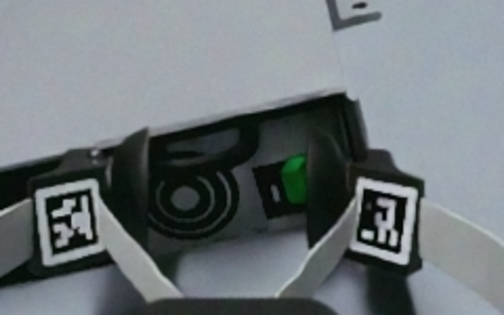

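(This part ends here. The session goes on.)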